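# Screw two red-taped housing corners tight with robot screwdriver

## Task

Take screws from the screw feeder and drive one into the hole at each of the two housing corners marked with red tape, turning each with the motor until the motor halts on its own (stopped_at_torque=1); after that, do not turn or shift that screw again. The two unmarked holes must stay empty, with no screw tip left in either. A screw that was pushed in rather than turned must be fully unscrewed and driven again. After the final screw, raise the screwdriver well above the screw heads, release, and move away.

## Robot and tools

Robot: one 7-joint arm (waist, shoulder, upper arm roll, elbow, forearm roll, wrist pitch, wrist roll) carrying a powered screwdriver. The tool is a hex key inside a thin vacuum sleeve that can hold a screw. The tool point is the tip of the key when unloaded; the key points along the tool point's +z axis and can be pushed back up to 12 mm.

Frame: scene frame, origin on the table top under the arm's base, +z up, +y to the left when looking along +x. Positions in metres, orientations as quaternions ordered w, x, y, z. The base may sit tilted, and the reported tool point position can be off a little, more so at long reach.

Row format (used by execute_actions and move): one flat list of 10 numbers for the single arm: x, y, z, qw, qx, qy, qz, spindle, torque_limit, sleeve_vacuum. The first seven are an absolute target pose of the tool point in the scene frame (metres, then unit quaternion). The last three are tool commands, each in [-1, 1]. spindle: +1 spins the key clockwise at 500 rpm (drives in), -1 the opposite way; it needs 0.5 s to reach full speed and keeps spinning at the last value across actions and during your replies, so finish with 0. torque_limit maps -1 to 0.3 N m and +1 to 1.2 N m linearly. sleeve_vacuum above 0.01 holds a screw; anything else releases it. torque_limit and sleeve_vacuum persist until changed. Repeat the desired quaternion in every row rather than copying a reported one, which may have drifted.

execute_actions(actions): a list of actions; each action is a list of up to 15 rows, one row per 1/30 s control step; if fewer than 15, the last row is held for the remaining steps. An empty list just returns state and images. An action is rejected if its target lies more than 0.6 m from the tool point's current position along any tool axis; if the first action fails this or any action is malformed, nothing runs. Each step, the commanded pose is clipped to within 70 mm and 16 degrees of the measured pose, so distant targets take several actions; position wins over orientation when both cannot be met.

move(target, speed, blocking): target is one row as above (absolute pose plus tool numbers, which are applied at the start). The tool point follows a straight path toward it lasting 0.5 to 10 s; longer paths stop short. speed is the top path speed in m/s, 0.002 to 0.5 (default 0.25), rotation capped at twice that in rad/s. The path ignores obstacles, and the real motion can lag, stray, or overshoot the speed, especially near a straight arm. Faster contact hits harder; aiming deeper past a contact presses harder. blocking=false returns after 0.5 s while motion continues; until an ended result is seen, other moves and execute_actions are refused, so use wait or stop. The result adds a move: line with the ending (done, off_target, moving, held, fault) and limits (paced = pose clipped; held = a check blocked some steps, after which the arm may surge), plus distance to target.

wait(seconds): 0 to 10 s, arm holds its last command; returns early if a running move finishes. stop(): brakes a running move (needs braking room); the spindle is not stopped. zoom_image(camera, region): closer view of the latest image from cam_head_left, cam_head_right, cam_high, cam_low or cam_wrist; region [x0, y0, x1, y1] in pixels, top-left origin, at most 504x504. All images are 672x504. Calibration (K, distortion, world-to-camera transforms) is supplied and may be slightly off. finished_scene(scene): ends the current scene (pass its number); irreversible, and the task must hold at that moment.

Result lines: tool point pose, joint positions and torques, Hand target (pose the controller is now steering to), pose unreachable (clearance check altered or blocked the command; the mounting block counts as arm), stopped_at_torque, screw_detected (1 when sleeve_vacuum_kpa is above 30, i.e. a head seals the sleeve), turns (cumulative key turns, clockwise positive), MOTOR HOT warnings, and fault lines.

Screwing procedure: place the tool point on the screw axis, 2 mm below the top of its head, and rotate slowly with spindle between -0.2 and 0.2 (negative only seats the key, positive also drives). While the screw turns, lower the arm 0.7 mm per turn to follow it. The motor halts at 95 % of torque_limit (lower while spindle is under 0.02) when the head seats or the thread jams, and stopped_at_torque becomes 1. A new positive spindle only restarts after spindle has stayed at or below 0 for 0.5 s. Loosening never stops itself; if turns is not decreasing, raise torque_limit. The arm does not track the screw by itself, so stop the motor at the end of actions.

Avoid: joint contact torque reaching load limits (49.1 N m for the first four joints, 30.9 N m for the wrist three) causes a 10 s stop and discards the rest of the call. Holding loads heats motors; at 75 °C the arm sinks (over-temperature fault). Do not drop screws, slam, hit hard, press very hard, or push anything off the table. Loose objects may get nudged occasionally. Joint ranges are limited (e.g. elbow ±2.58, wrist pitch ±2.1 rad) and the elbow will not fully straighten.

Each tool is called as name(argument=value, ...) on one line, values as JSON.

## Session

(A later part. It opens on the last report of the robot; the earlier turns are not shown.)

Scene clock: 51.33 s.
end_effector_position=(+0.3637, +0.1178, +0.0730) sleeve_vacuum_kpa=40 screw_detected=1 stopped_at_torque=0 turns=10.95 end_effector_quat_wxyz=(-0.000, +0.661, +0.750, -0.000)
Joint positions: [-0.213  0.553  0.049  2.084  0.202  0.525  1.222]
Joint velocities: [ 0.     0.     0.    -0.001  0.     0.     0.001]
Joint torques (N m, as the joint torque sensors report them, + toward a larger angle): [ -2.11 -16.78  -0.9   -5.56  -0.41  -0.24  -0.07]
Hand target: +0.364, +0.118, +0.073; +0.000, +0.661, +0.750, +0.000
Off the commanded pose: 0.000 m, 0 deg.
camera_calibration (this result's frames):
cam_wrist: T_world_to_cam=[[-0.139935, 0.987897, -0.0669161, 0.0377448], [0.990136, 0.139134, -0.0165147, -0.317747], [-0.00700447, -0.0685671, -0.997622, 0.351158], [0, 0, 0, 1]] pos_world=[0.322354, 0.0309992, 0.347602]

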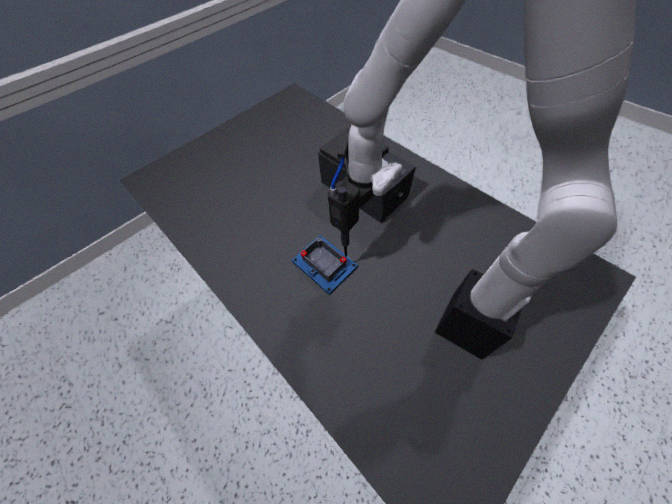

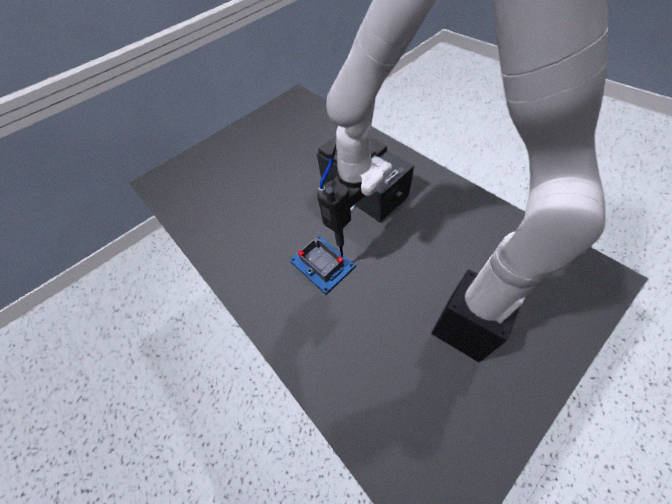

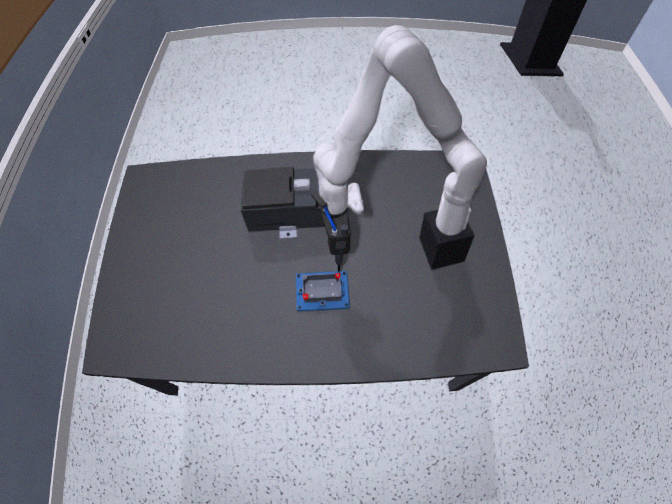

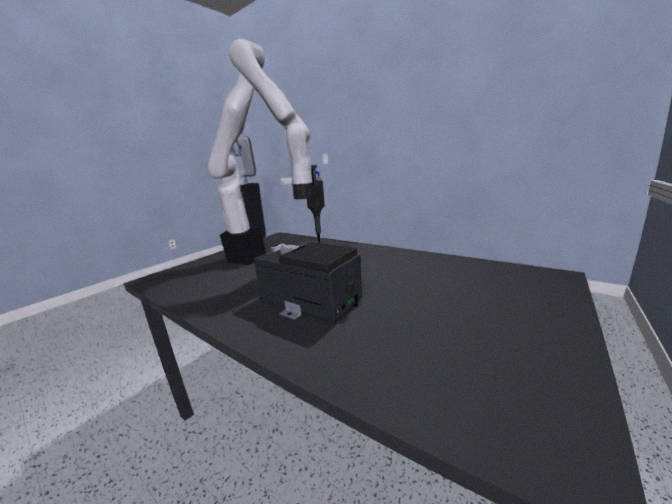

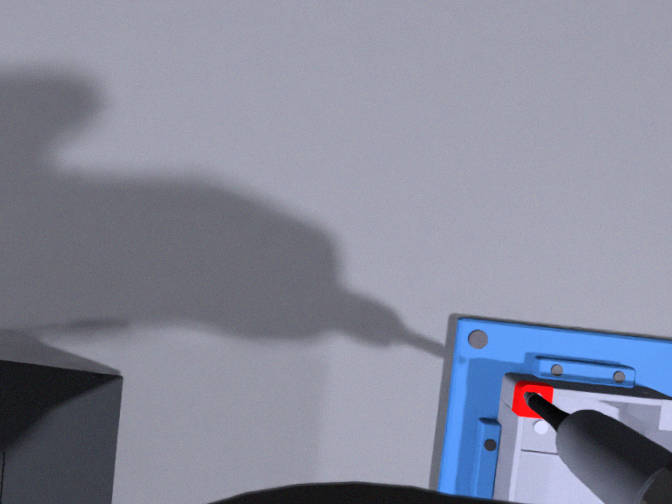

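move(target=[0.3665,0.1228,0.073,0,0.661,0.75,0,0,0,1], speed=0.015)

zoom_image(camera="cam_wrist", region=[480,350,580,425])

zoom_image(camera="cam_head_left", region=[320,235,360,265])

zoom_image(camera="cam_high", region=[320,255,360,285])

Scene clock: 52.90 s.
end_effector_position=(+0.3666, +0.1228, +0.0730) sleeve_vacuum_kpa=40 screw_detected=1 stopped_at_torque=0 turns=10.95 end_effector_quat_wxyz=(+0.000, +0.661, +0.750, +0.000)
Joint positions: [-0.223  0.56   0.048  2.072  0.2    0.532  1.214]
Joint velocities: [-0.002  0.    -0.    -0.     0.     0.    -0.001]
Joint torques (N m, as the joint torque sensors report them, + toward a larger angle): [ -2.41 -17.18  -0.94  -5.59  -0.36  -0.26   0.15]
Hand target: +0.367, +0.123, +0.073; +0.000, +0.661, +0.750, +0.000
Off the commanded pose: 0.000 m, 0 deg.
move: done
camera_calibration (this result's frames):
cam_wrist: T_world_to_cam=[[-0.139807, 0.987917, -0.066894, 0.0331953], [0.990154, 0.139011, -0.0164305, -0.321266], [-0.00693292, -0.0685325, -0.997625, 0.351524], [0, 0, 0, 1]] pos_world=[0.325181, 0.0359563, 0.347631]

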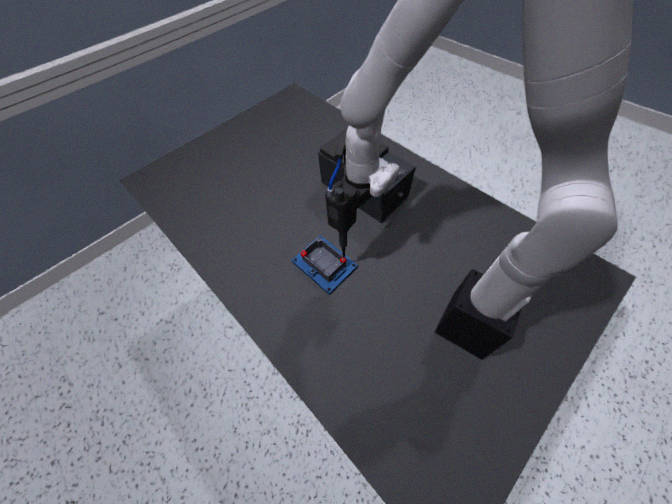

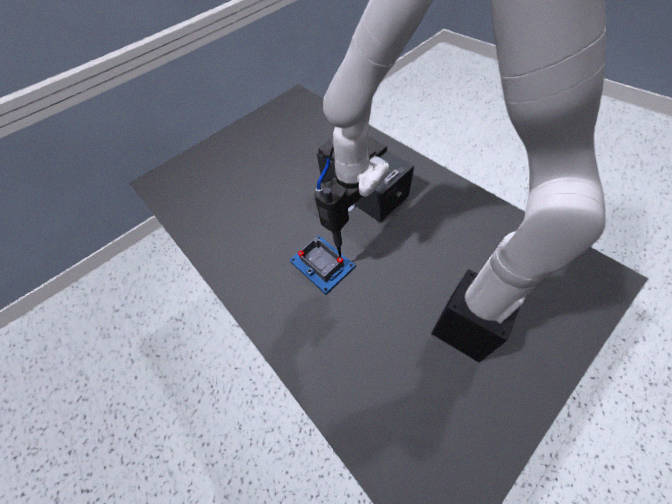

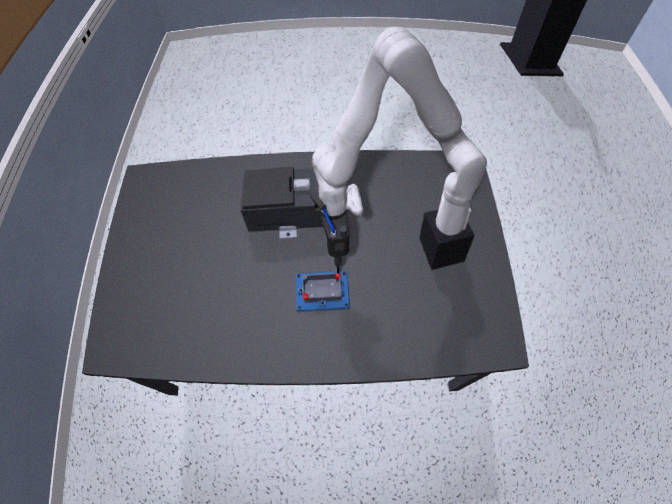

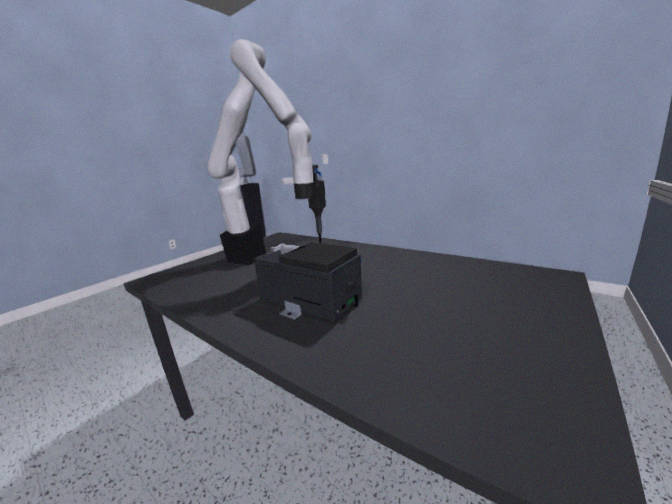

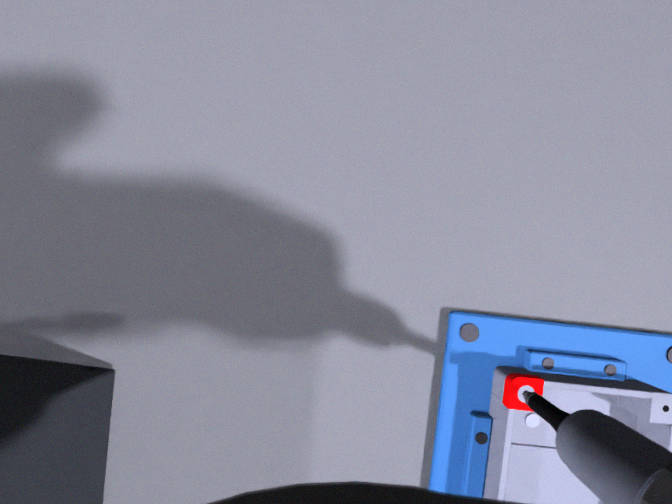

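Region (480, 350, 580, 425) of cam_wrist's 672x504 image, scaled by 5.040; it fills the top 378 rows of this view, and the rest is white.

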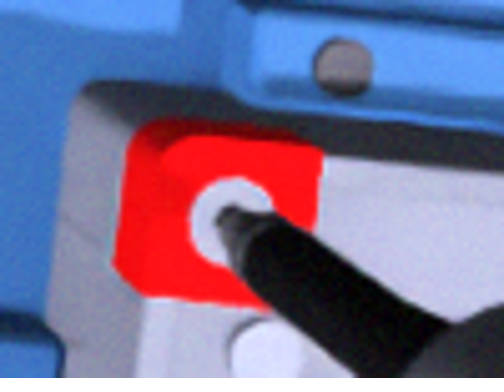

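Region (320, 235, 360, 265) of cam_head_left's 672x504 image, scaled by 12.600, with more detail than that image has; it fills the top 378 rows of this view, and the rest is white.

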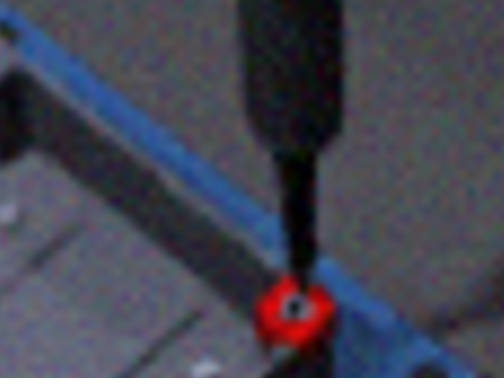

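Region (320, 255, 360, 285) of cam_high's 672x504 image, scaled by 12.600, with more detail than that image has; it fills the top 378 rows of this view, and the rest is white.

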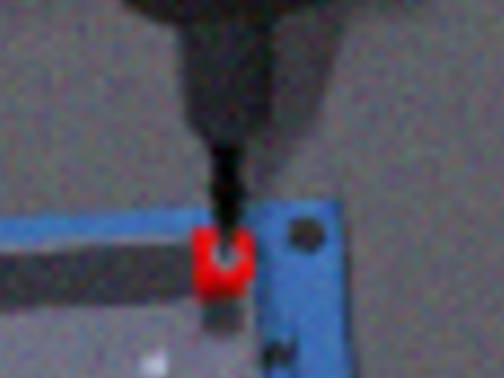

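move(target=[0.3674,0.1243,0.068,0,0.661,0.75,0,0,0,1], speed=0.015)

zoom_image(camera="cam_wrist", region=[480,350,580,425])

zoom_image(camera="cam_head_left", region=[320,235,360,265])

Scene clock: 54.13 s.
end_effector_position=(+0.3675, +0.1243, +0.0681) sleeve_vacuum_kpa=40 screw_detected=1 stopped_at_torque=0 turns=10.95 end_effector_quat_wxyz=(+0.000, +0.661, +0.750, +0.000)
Joint positions: [-0.225  0.574  0.05   2.072  0.201  0.519  1.21 ]
Joint velocities: [ 0.001  0.001 -0.     0.    -0.     0.    -0.   ]
Joint torques (N m, as the joint torque sensors report them, + toward a larger angle): [ -2.11 -17.07  -0.85  -5.55  -0.37  -0.22   0.05]
Hand target: +0.367, +0.124, +0.068; -0.000, +0.661, +0.750, +0.000
Off the commanded pose: 0.000 m, 0 deg.
move: done
camera_calibration (this result's frames):
cam_wrist: T_world_to_cam=[[-0.139886, 0.987908, -0.0668517, 0.0314813], [0.990144, 0.139094, -0.0163809, -0.322468], [-0.00688414, -0.0684842, -0.997628, 0.346648], [0, 0, 0, 1]] pos_world=[0.32608, 0.0374927, 0.342648]

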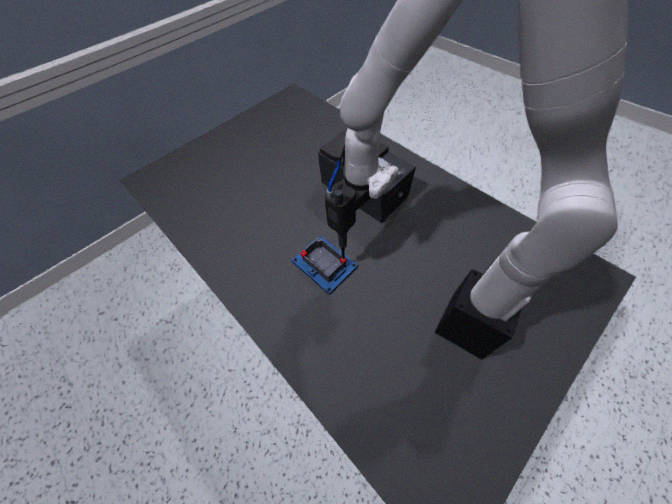

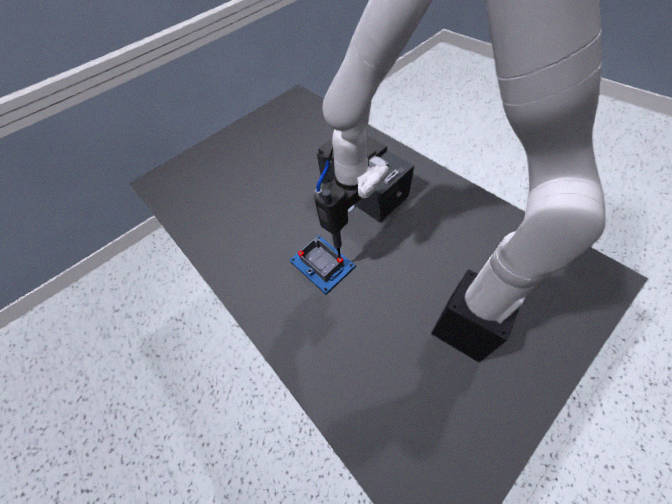

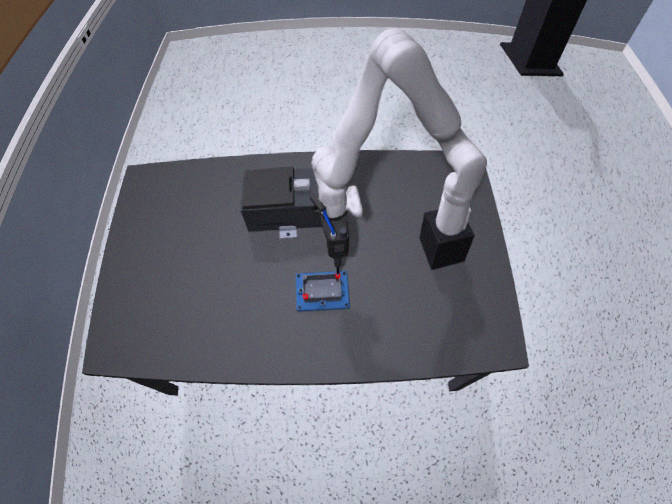

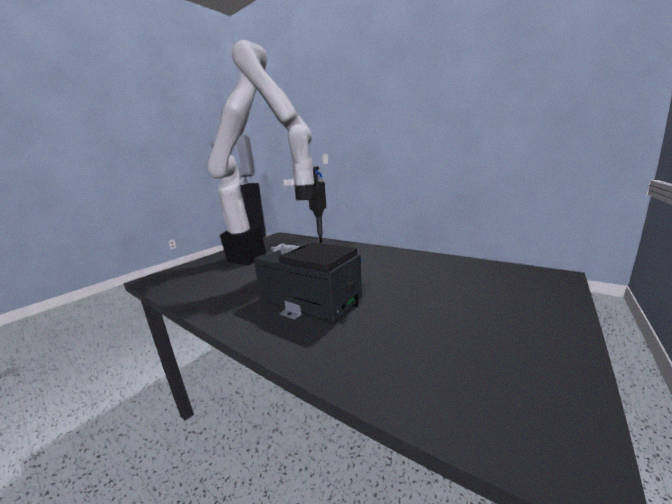

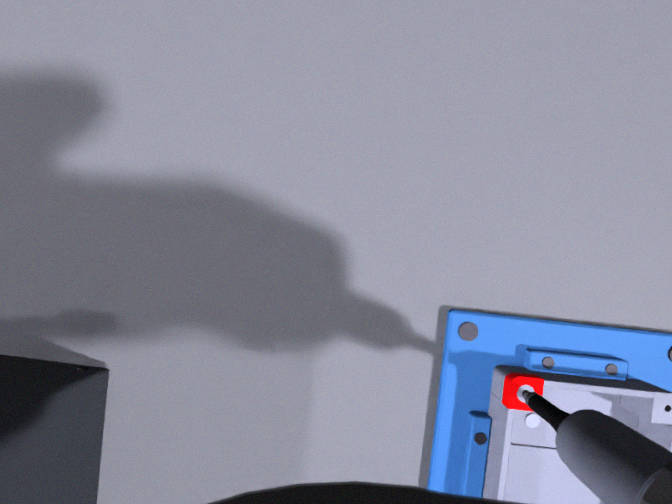

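Region (480, 350, 580, 425) of cam_wrist's 672x504 image, scaled by 5.040; it fills the top 378 rows of this view, and the rest is white.

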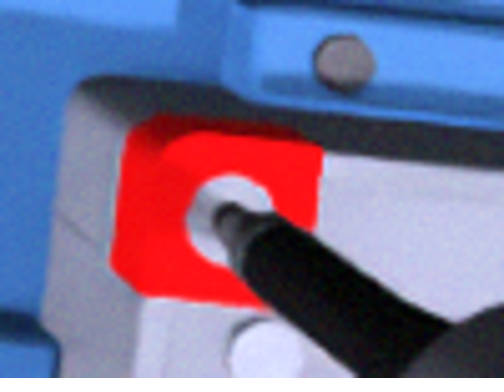

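Region (320, 235, 360, 265) of cam_head_left's 672x504 image, scaled by 12.600, with more detail than that image has; it fills the top 378 rows of this view, and the rest is white.

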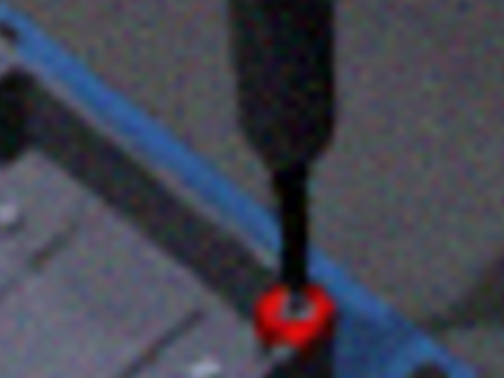

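Looks aligned; drive.

move(target=[0.3675,0.1245,0.049,0,0.661,0.75,0,0.5,0,1], speed=0.003)

zoom_image(camera="cam_head_left", region=[320,235,360,265])

Scene clock: 61.20 s.
end_effector_position=(+0.3673, +0.1246, +0.0499) sleeve_vacuum_kpa=40 screw_detected=1 stopped_at_torque=1 turns=28.95 end_effector_quat_wxyz=(+0.000, +0.661, +0.750, +0.000)
Joint positions: [-0.226  0.618  0.059  2.083  0.208  0.462  1.205]
Joint velocities: [ 0.001  0.001 -0.     0.001 -0.    -0.    -0.001]
Joint torques (N m, as the joint torque sensors report them, + toward a larger angle): [ -2.13 -15.57  -0.63  -5.49  -0.23  -1.    -0.09]
Hand target: +0.367, +0.125, +0.049; -0.000, +0.661, +0.750, +0.000
Off the commanded pose: 0.001 m, 0 deg.
move: done
camera_calibration (this result's frames):
cam_wrist: T_world_to_cam=[[-0.1404, 0.987851, -0.0666233, 0.0301292], [0.990072, 0.139626, -0.016154, -0.32271], [-0.00665537, -0.0682299, -0.997647, 0.328419], [0, 0, 0, 1]] pos_world=[0.325923, 0.0377037, 0.324441]

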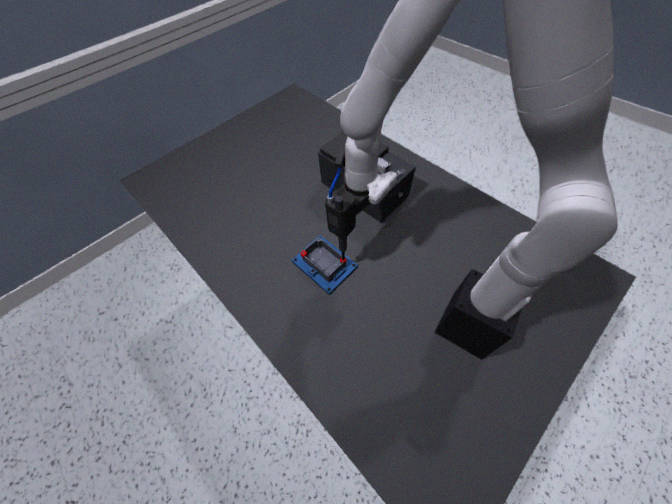

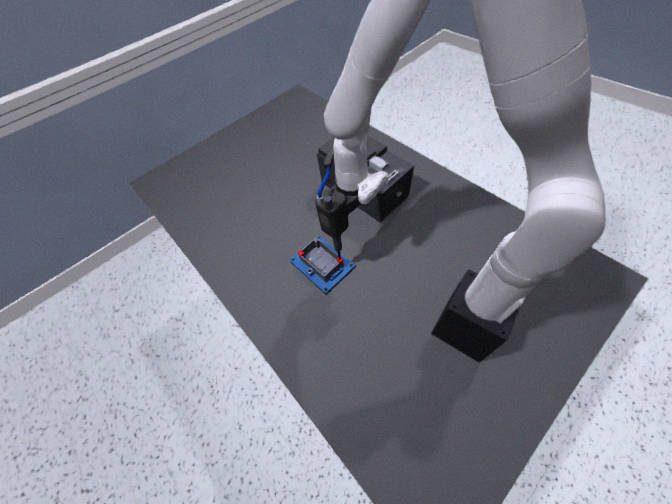

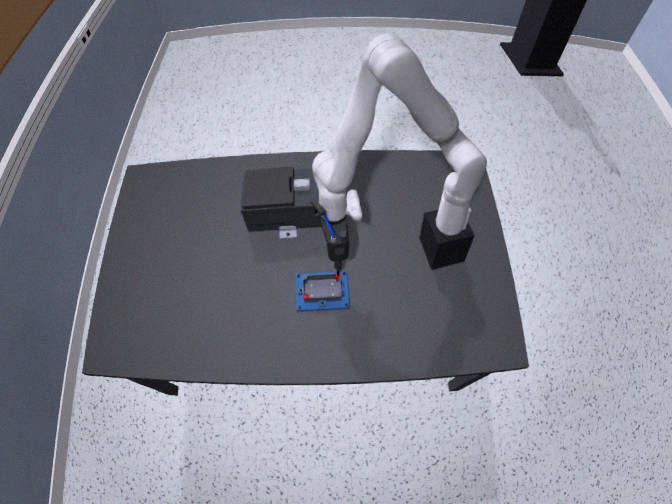

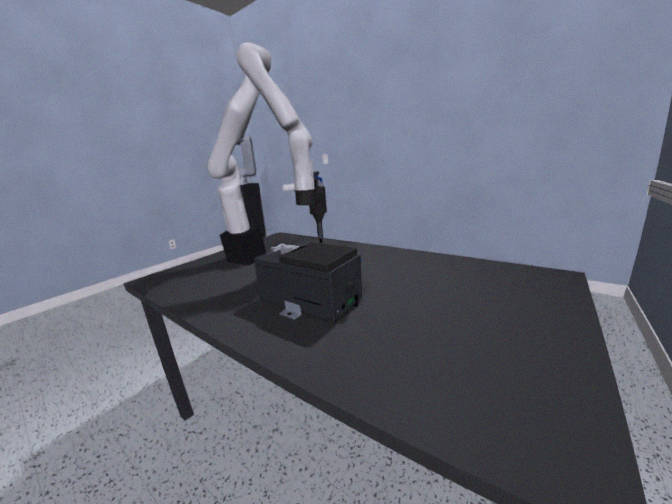

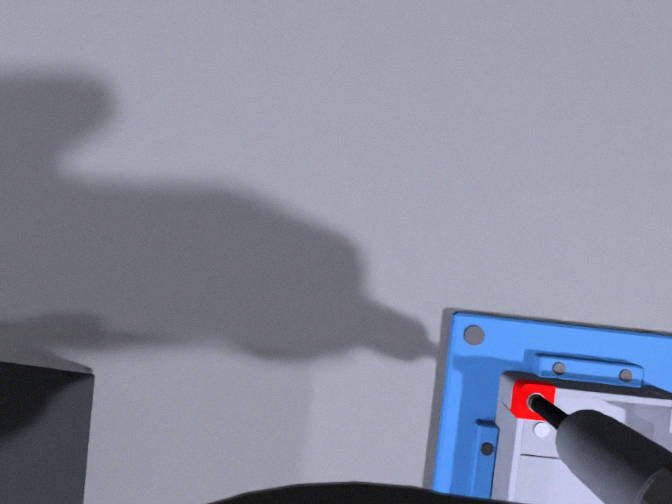

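Region (320, 235, 360, 265) of cam_head_left's 672x504 image, scaled by 12.600, with more detail than that image has; it fills the top 378 rows of this view, and the rest is white.

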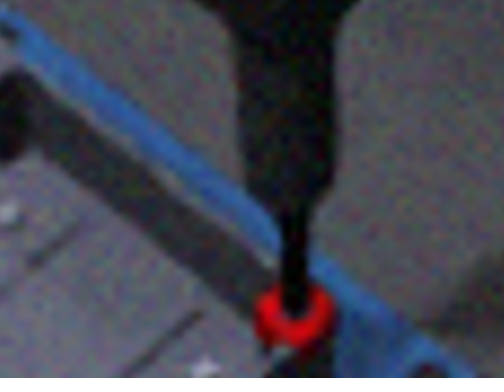

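move(target=[0.3675,0.1245,0.2,0,0.661,0.75,0,0,0,0], speed=0.15)

move(target=[0.4124,-0.1506,0.19,0,0.661,0.75,0,0,0,0])

execute_actions(actions=[[[0.4124,-0.1506,0.19,0,0.661,0.75,0,0,0,0]]])

zoom_image(camera="cam_wrist", region=[480,350,580,425])

zoom_image(camera="cam_head_left", region=[320,245,360,275])

Scene clock: 63.13 s.
end_effector_position=(+0.3674, +0.1240, +0.1998) sleeve_vacuum_kpa=0 screw_detected=0 stopped_at_torque=1 turns=28.95 end_effector_quat_wxyz=(+0.000, +0.661, +0.750, -0.000)
Joint positions: [-0.251  0.315  0.023  1.912  0.149  0.939  1.251]
Joint velocities: [ 0.001 -0.005  0.    -0.001  0.001  0.    -0.   ]
Joint torques (N m, as the joint torque sensors report them, + toward a larger angle): [ -1.89 -15.32  -1.19  -9.03  -0.59  -0.26   0.05]
Hand target: +0.367, +0.124, +0.200; +0.000, +0.661, +0.750, -0.000
Off the commanded pose: 0.001 m, 0 deg.
move: done
camera_calibration (this result's frames):
cam_wrist: T_world_to_cam=[[-0.139324, 0.987915, -0.0679128, 0.0405965], [0.990221, 0.138496, -0.0167662, -0.320047], [-0.00715791, -0.0695846, -0.99755, 0.478245], [0, 0, 0, 1]] pos_world=[0.325997, 0.037498, 0.474465]

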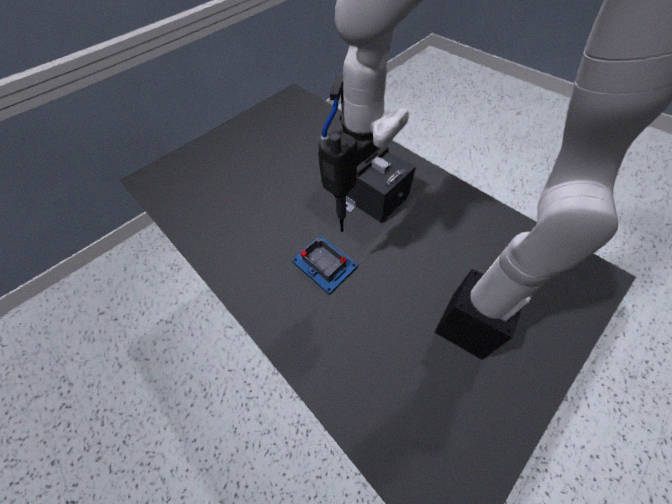

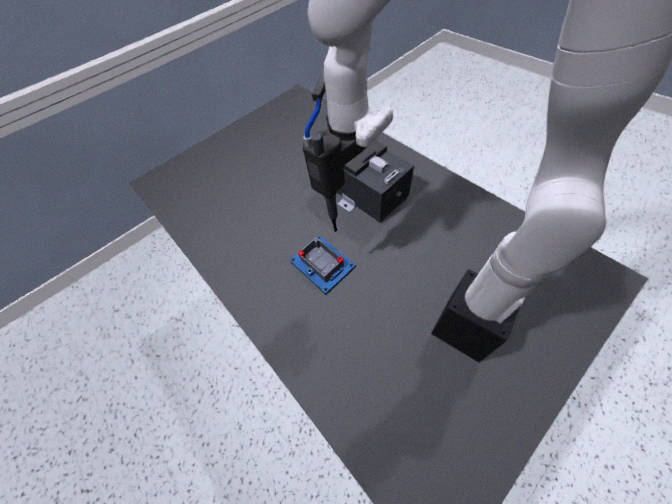

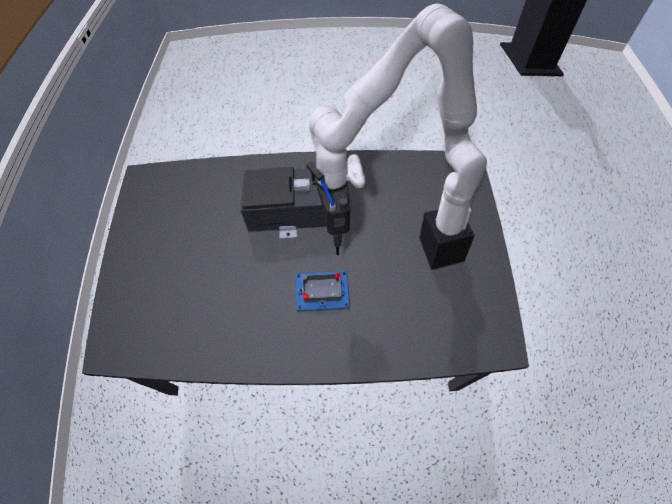

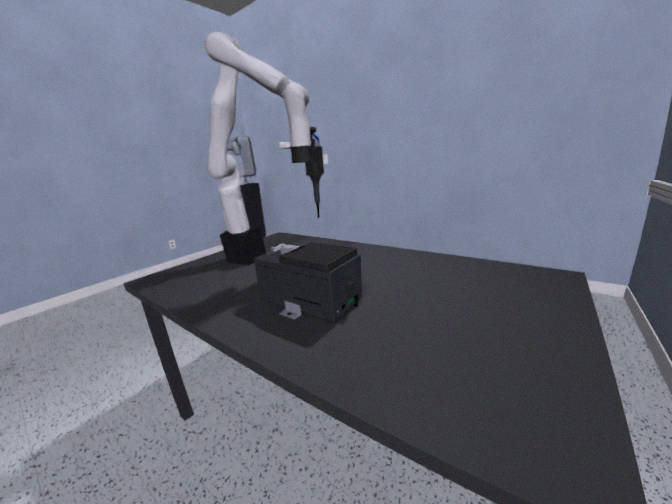

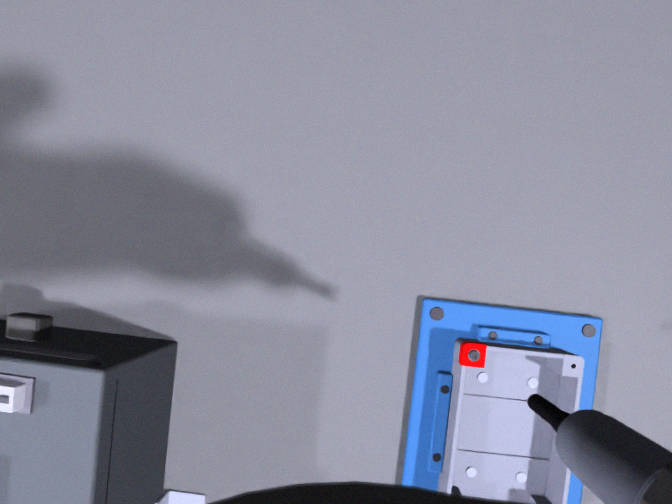

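Scene clock: 64.67 s.
end_effector_position=(+0.4115, -0.1501, +0.1905) sleeve_vacuum_kpa=0 screw_detected=0 stopped_at_torque=1 turns=28.95 end_effector_quat_wxyz=(-0.000, +0.661, +0.751, -0.000)
Joint positions: [0.34  0.403 0.156 1.683 0.056 0.992 2.023]
Joint velocities: [ 0.008  0.008  0.01  -0.002 -0.002  0.     0.003]
Joint torques (N m, as the joint torque sensors report them, + toward a larger angle): [ -2.22 -18.82  -0.7   -8.85  -0.56   0.53   0.3 ]
Hand target: +0.411, -0.150, +0.190; -0.000, +0.661, +0.750, -0.000
Off the commanded pose: 0.001 m, 0 deg.
move: done
camera_calibration (this result's frames):
cam_wrist: T_world_to_cam=[[-0.140948, 0.987753, -0.0669195, 0.317306], [0.98999, 0.140124, -0.0168707, -0.325563], [-0.00728704, -0.0686275, -0.997616, 0.450463], [0, 0, 0, 1]] pos_world=[0.37031, -0.236886, 0.46513]

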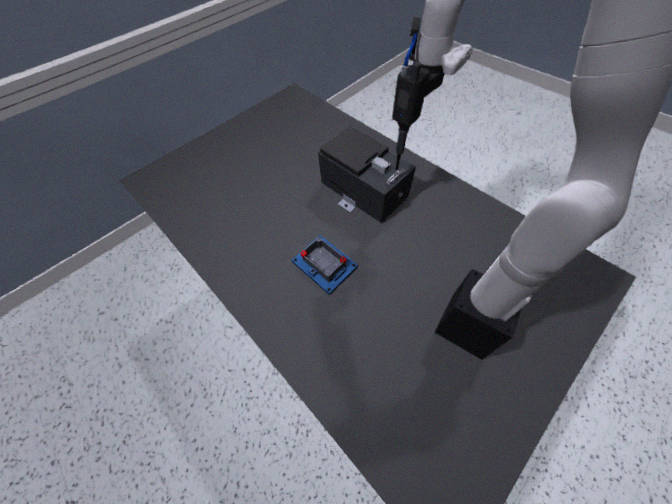

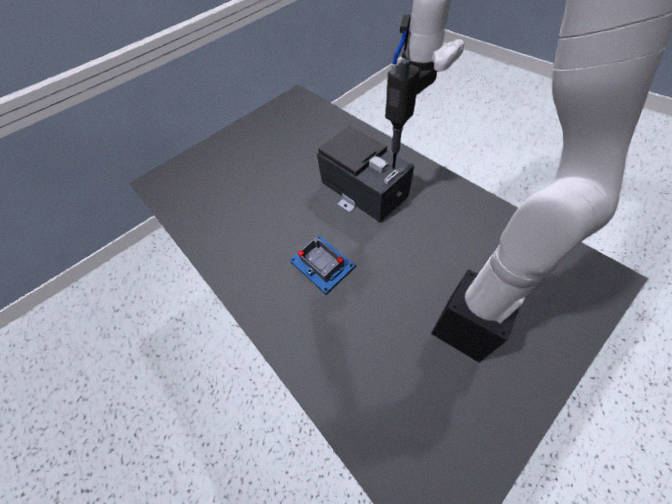

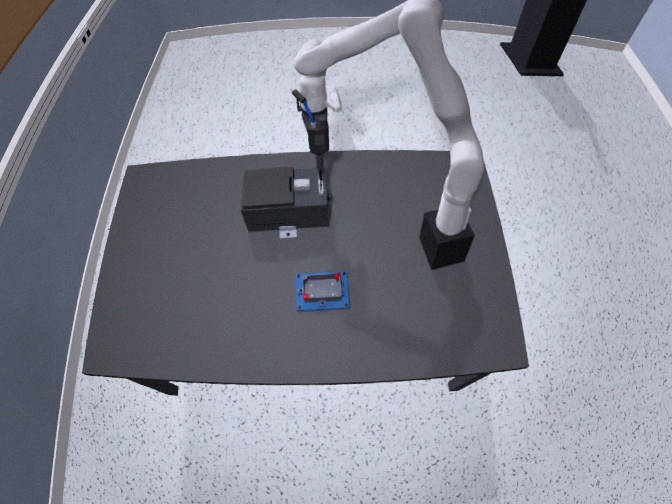

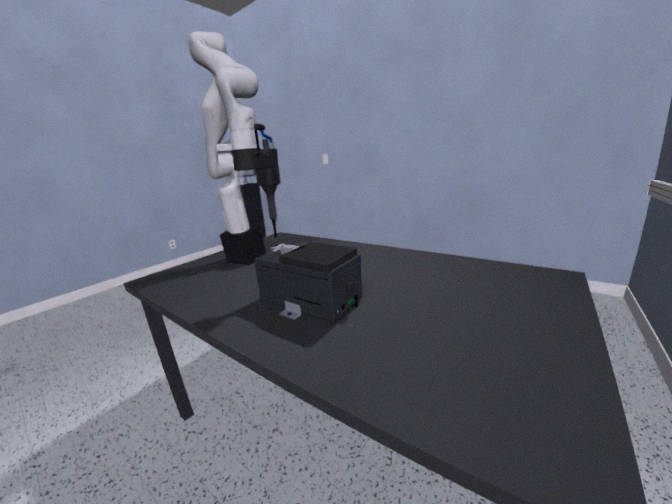

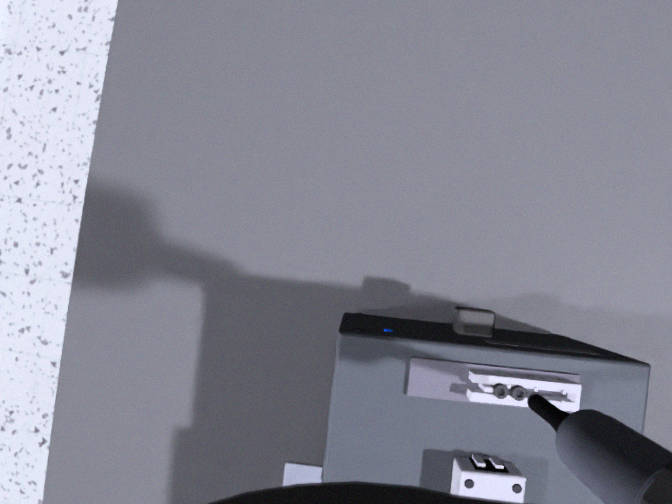

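Scene clock: 65.17 s.
end_effector_position=(+0.4124, -0.1506, +0.1900) sleeve_vacuum_kpa=0 screw_detected=0 stopped_at_torque=1 turns=28.95 end_effector_quat_wxyz=(+0.000, +0.661, +0.750, +0.000)
Joint positions: [0.34  0.406 0.157 1.681 0.055 0.992 2.023]
Joint velocities: [-0.001  0.     0.001 -0.003 -0.001  0.     0.001]
Joint torques (N m, as the joint torque sensors report them, + toward a larger angle): [ -1.86 -18.38  -0.23  -8.89  -0.57   0.46   0.  ]
Hand target: +0.412, -0.151, +0.190; -0.000, +0.661, +0.750, +0.000
Off the commanded pose: 0.000 m, 0 deg.
camera_calibration (this result's frames):
cam_wrist: T_world_to_cam=[[-0.139938, 0.987897, -0.0669145, 0.317542], [0.990136, 0.139139, -0.0164907, -0.326701], [-0.00698068, -0.0685621, -0.997622, 0.44982], [0, 0, 0, 1]] pos_world=[0.371055, -0.237401, 0.464611]

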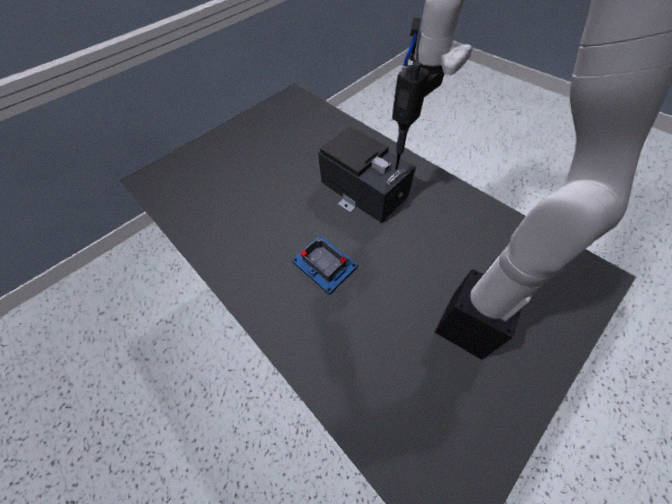

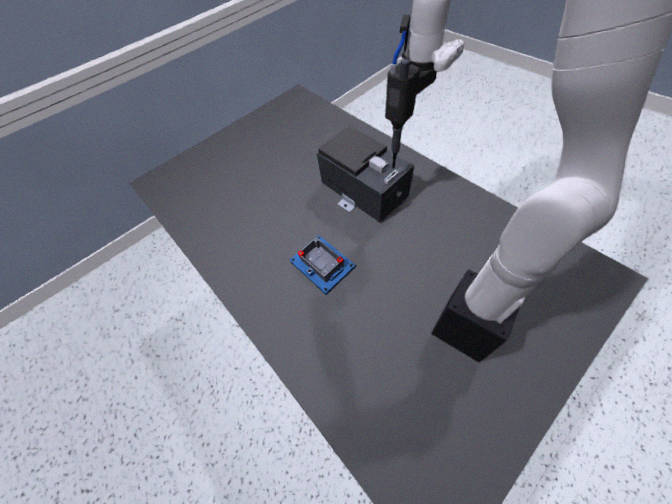

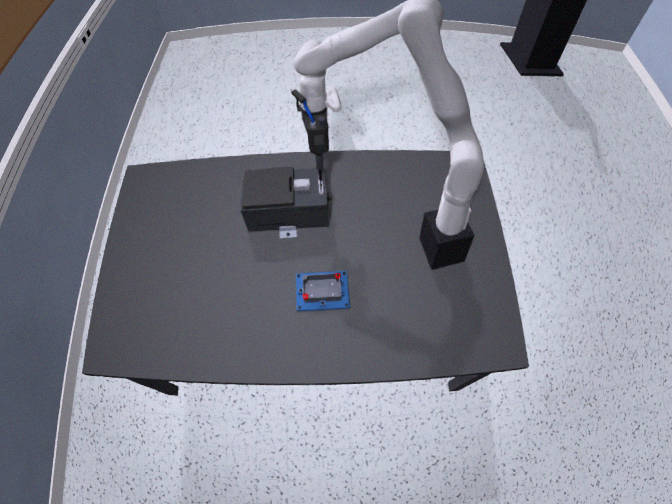

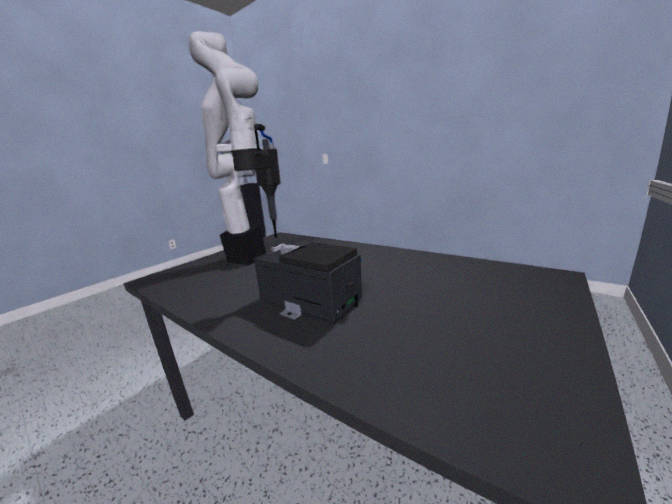

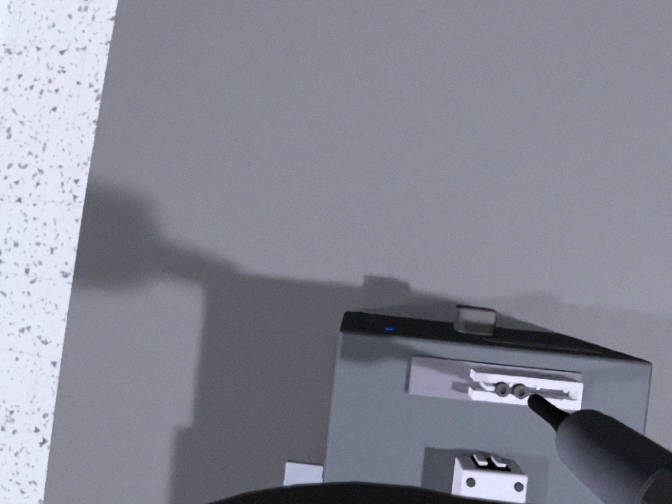

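Region (480, 350, 580, 425) of cam_wrist's 672x504 image, scaled by 5.040; it fills the top 378 rows of this view, and the rest is white.

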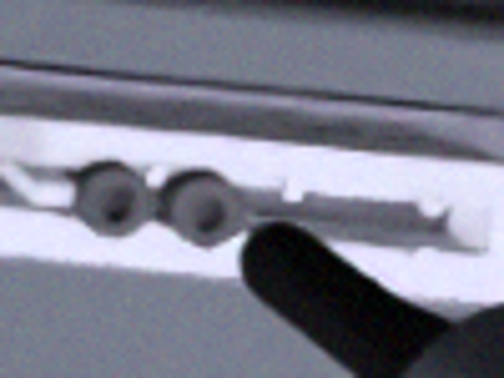

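Region (320, 245, 360, 275) of cam_head_left's 672x504 image, scaled by 12.600, with more detail than that image has; it fills the top 378 rows of this view, and the rest is white.

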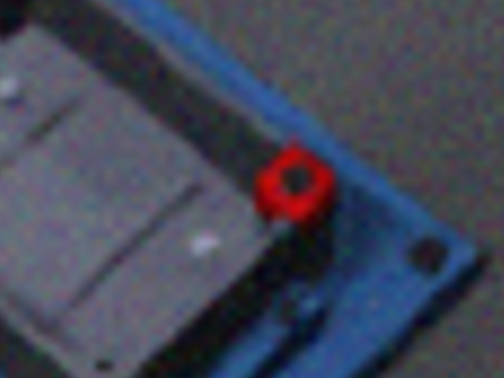

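execute_actions(actions=[[[0.412,-0.1508,0.175,0,0.661,0.75,0,0,0,0]],[[0.412,-0.1508,0.171,0,0.661,0.75,0,0,0,0]],[[0.412,-0.1508,0.1695,0,0.661,0.75,0,-0.1,0,1]],[[0.4118,-0.1508,0.168,0,0.661,0.75,0,-0.1,0,1]],[[0.4115,-0.1508,0.167,0,0.661,0.75,0,-0.1,0,1]],[[0.4115,-0.1508,0.167,0,0.661,0.75,0,0,0,1]]])

zoom_image(camera="cam_wrist", region=[480,350,580,425])

Scene clock: 68.67 s.
end_effector_position=(+0.4122, -0.1507, +0.1672) sleeve_vacuum_kpa=38 screw_detected=1 stopped_at_torque=1 turns=27.71 end_effector_quat_wxyz=(+0.001, +0.661, +0.750, +0.000)
Joint positions: [0.349 0.436 0.155 1.716 0.052 0.925 2.027]
Joint velocities: [-0.     0.     0.001  0.    -0.001 -0.     0.001]
Joint torques (N m, as the joint torque sensors report them, + toward a larger angle): [ -1.69 -18.54   0.02  -8.06  -0.4    0.72   0.2 ]
Hand target: +0.412, -0.151, +0.167; +0.000, +0.661, +0.750, -0.000
Off the commanded pose: 0.001 m, 0 deg.
camera_calibration (this result's frames):
cam_wrist: T_world_to_cam=[[-0.139875, 0.987888, -0.0671687, 0.316129], [0.990153, 0.139158, -0.0152548, -0.327018], [-0.00572299, -0.068641, -0.997625, 0.426518], [0, 0, 0, 1]] pos_world=[0.370457, -0.237516, 0.44175]

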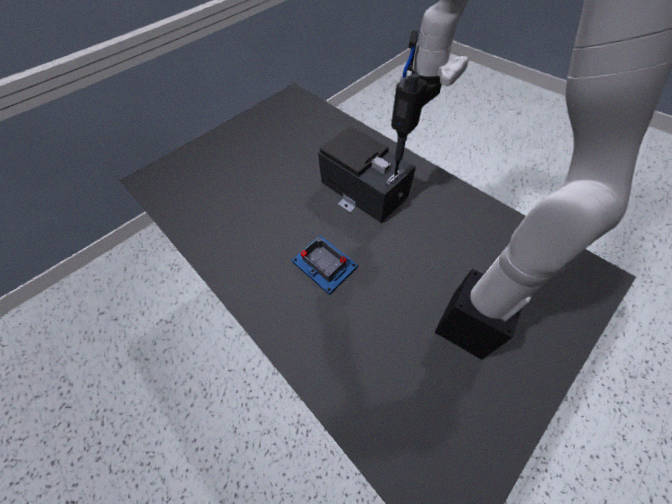

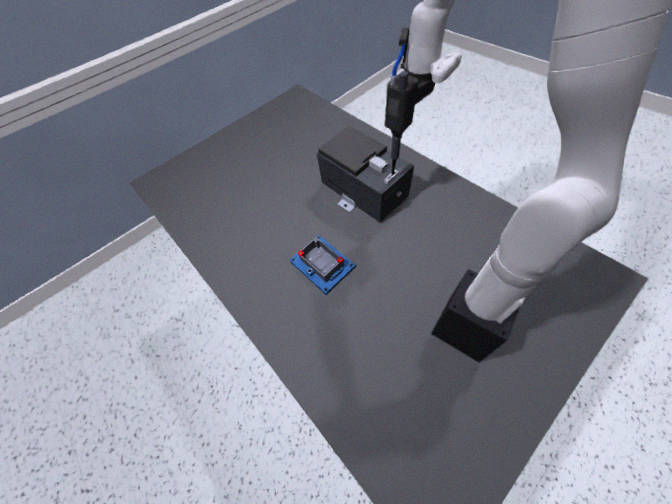

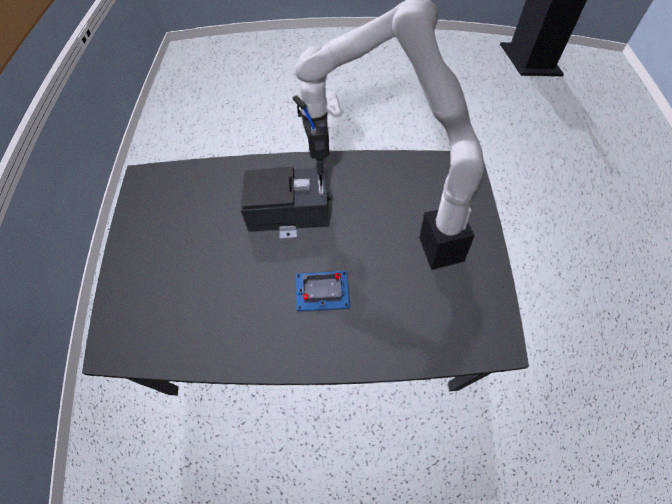

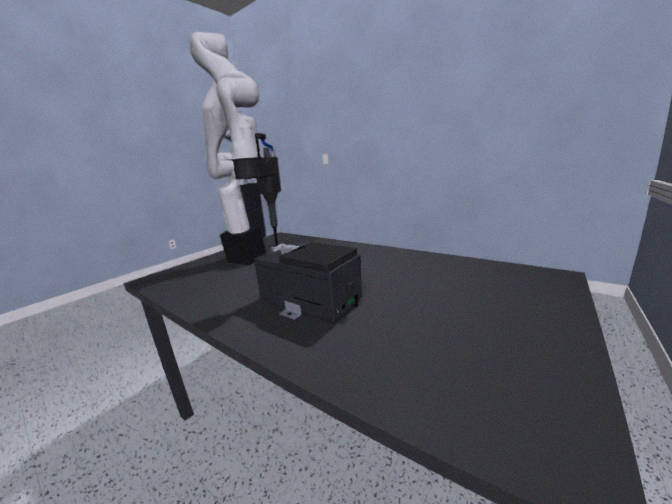

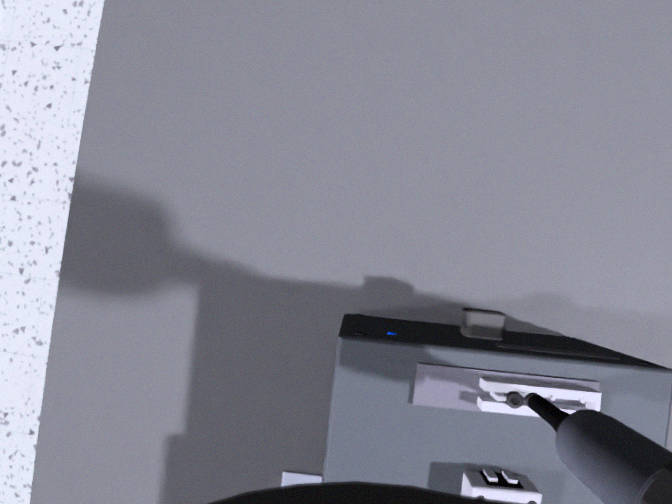

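Region (480, 350, 580, 425) of cam_wrist's 672x504 image, scaled by 5.040; it fills the top 378 rows of this view, and the rest is white.

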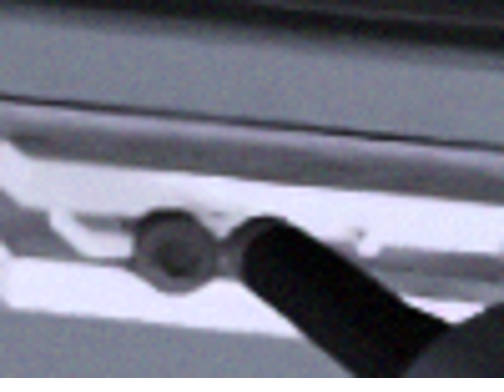

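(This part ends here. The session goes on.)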